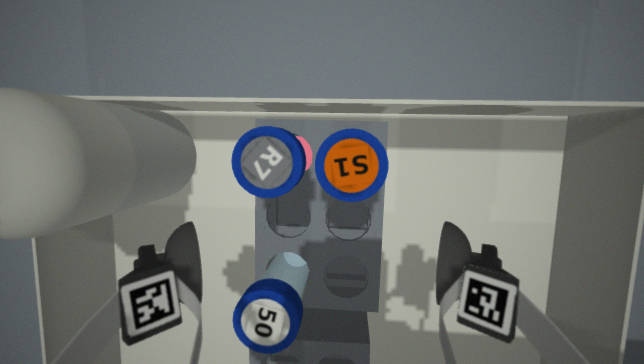

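Scene clock: 267.90 s.
r1.base_odometry: x=+1.561 y=-0.850 heading=+0.090 (m, m, rad; r1's odometry frame)
r1.turned_by_wheels: +0.000 (rad since the last result)
r1.turned_by_imu: +0.000 (rad since the last result)
r1.base_tilt: forward=-1.6 right=+0.6 (deg)
r1.lidar_m: 2.85 2.39 1.74 1.65 1.72 2.37 2.45 0.74 1.05 1.02 1.06 0.84
r1.head_depth_mm: 2742 3028 3008 905 713 588 1223 / - 2976 2844 908 713 590 1224 / - 2961 2871 843 676 591 1198 / - - 1126 837 669 590 1197 / 2643 2855 2226 844 662 592 1202 / 1206 1316 701 756 658 594 1200 / 2518 622 2900 884 661 595 1210
r1.base_status: not commanded
r1.joint_positions: lift_m=+1.097 arm_m=+0.300 wrist_yaw_rad=+0.001 wrist_pitch_rad=-1.555 wrist_roll_rad=+1.569 gripper_m=+0.120 head_pan_rad=-1.563 head_tilt_rad=-0.692
r1.joint_status: not commanded
r1.motor_effort: left_wheel=+0(1) right_wheel=-2(2) lift_m=+41(41) arm_m=+5(5) wrist_yaw_rad=-1(1) wrist_pitch_rad=-3(3) wrist_roll_rad=+0(1) gripper_m=-1(1) head_pan_rad=-2(2) head_tilt_rad=-5(5) (%)
r1.hand_pose: x=-0.0216 y=-0.4244 z=+0.9789 quat_wxyz=(+0.001, +0.001, -0.713, -0.702) (m; r1's base frame)
r1.wrist_depth_mm: 359 360 352 346 346 - - / 372 367 362 357 354 - - / 307 371 371 370 365 - - / 336 387 386 381 - - - / 377 372 398 394 395 - - / 347 - 409 411 - - - / 365 391 358 426 - - -
r2.base_odometry: x=-1.324 y=-1.034 heading=+0.114 (m, m, rad; r2's odometry frame)
r2.turned_by_wheels: +0.000 (rad since the last result)
r2.turned_by_imu: +0.000 (rad since the last result)
r2.base_tilt: forward=-0.1 right=-2.1 (deg)
r2.lidar_m: 2.54 2.43 1.79 1.72 1.80 2.47 2.72 0.44 0.32 0.31 0.33 0.45
r2.head_depth_mm: 2581 2808 - 799 663 556 1149 / 2563 3009 1049 823 660 552 1168 / 2545 - 858 761 642 551 1163 / 2573 2955 943 772 643 549 1160 / 850 2770 965 778 649 547 1158 / 2607 2968 1065 663 649 546 1154 / 2655 2996 1057 805 648 557 1150
r2.base_status: not commanded
r2.joint_positions: lift_m=+0.940 arm_m=+0.520 wrist_yaw_rad=+0.000 wrist_pitch_rad=-1.452 wrist_roll_rad=+1.571 gripper_m=+0.120 head_pan_rad=-1.563 head_tilt_rad=-0.692
r2.joint_status: all done
r2.motor_effort: left_wheel=+2(3) right_wheel=-2(2) lift_m=+31(30) arm_m=+4(4) wrist_yaw_rad=+0(0) wrist_pitch_rad=+2(2) wrist_roll_rad=+0(0) gripper_m=+1(1) head_pan_rad=-2(2) head_tilt_rad=-3(3) (%)
r2.hand_pose: x=-0.0215 y=-0.6706 z=+0.8216 quat_wxyz=(+0.000, +0.000, -0.748, -0.664) (m; r2's base frame)
r2.wrist_depth_mm: 219 216 212 205 201 197 192 / 222 216 213 209 203 199 195 / 155 203 95 152 204 202 197 / 152 184 96 94 207 206 201 / 232 232 193 160 213 209 206 / 238 237 167 162 219 214 209 / 234 242 143 167 222 219 207
pictures: r2_head_camera (sideways: a quarter turn clockwise sets it upright), r2_wrist_camera
camera_calibration (this result's frames):
r2_head_camera: T_world_to_cam=[[-0.0470638, 0.63304, -0.772687, 1.02309], [0.998626, 0.0476637, -0.0217761, 0.0287957], [0.0230439, -0.77265, -0.634414, 0.781029], [0, 0, 0, 1]] pos_world=[0.00139652, -0.0455688, 1.28665]
r2_wrist_camera: T_world_to_cam=[[0.00865924, 0.995558, -0.0937511, 0.745627], [0.991666, 0.00350218, 0.128785, -0.0421032], [0.128541, -0.094085, -0.987231, 0.909821], [0, 0, 0, 1]] pos_world=[-0.0816535, -0.656567, 0.973529]
Images, in order (width x height): r2_head_camera 896x504, r2_wrist_camera 644x364.

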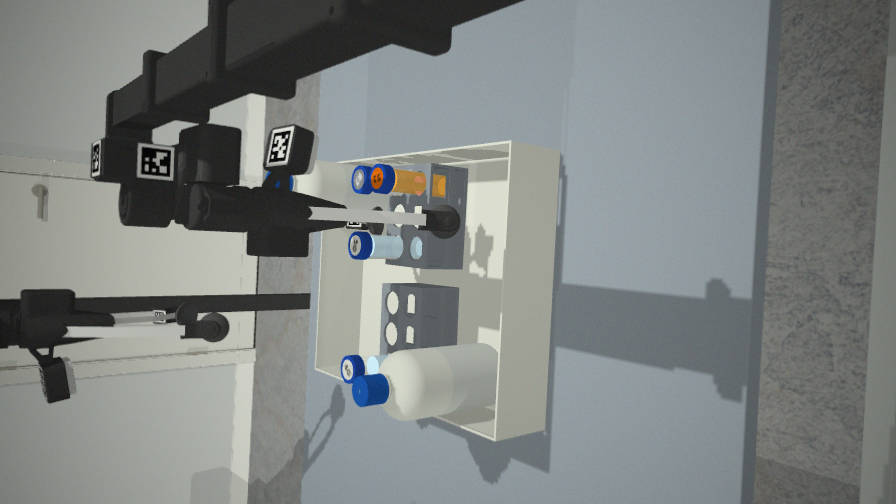

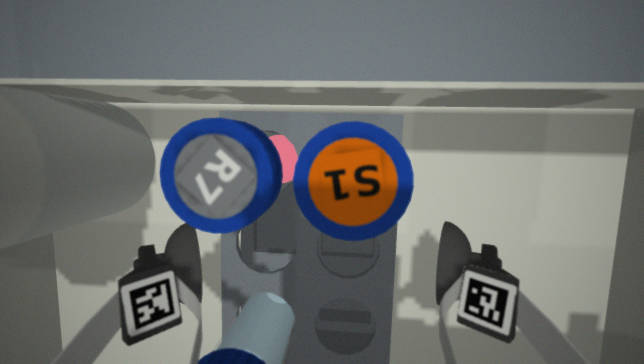

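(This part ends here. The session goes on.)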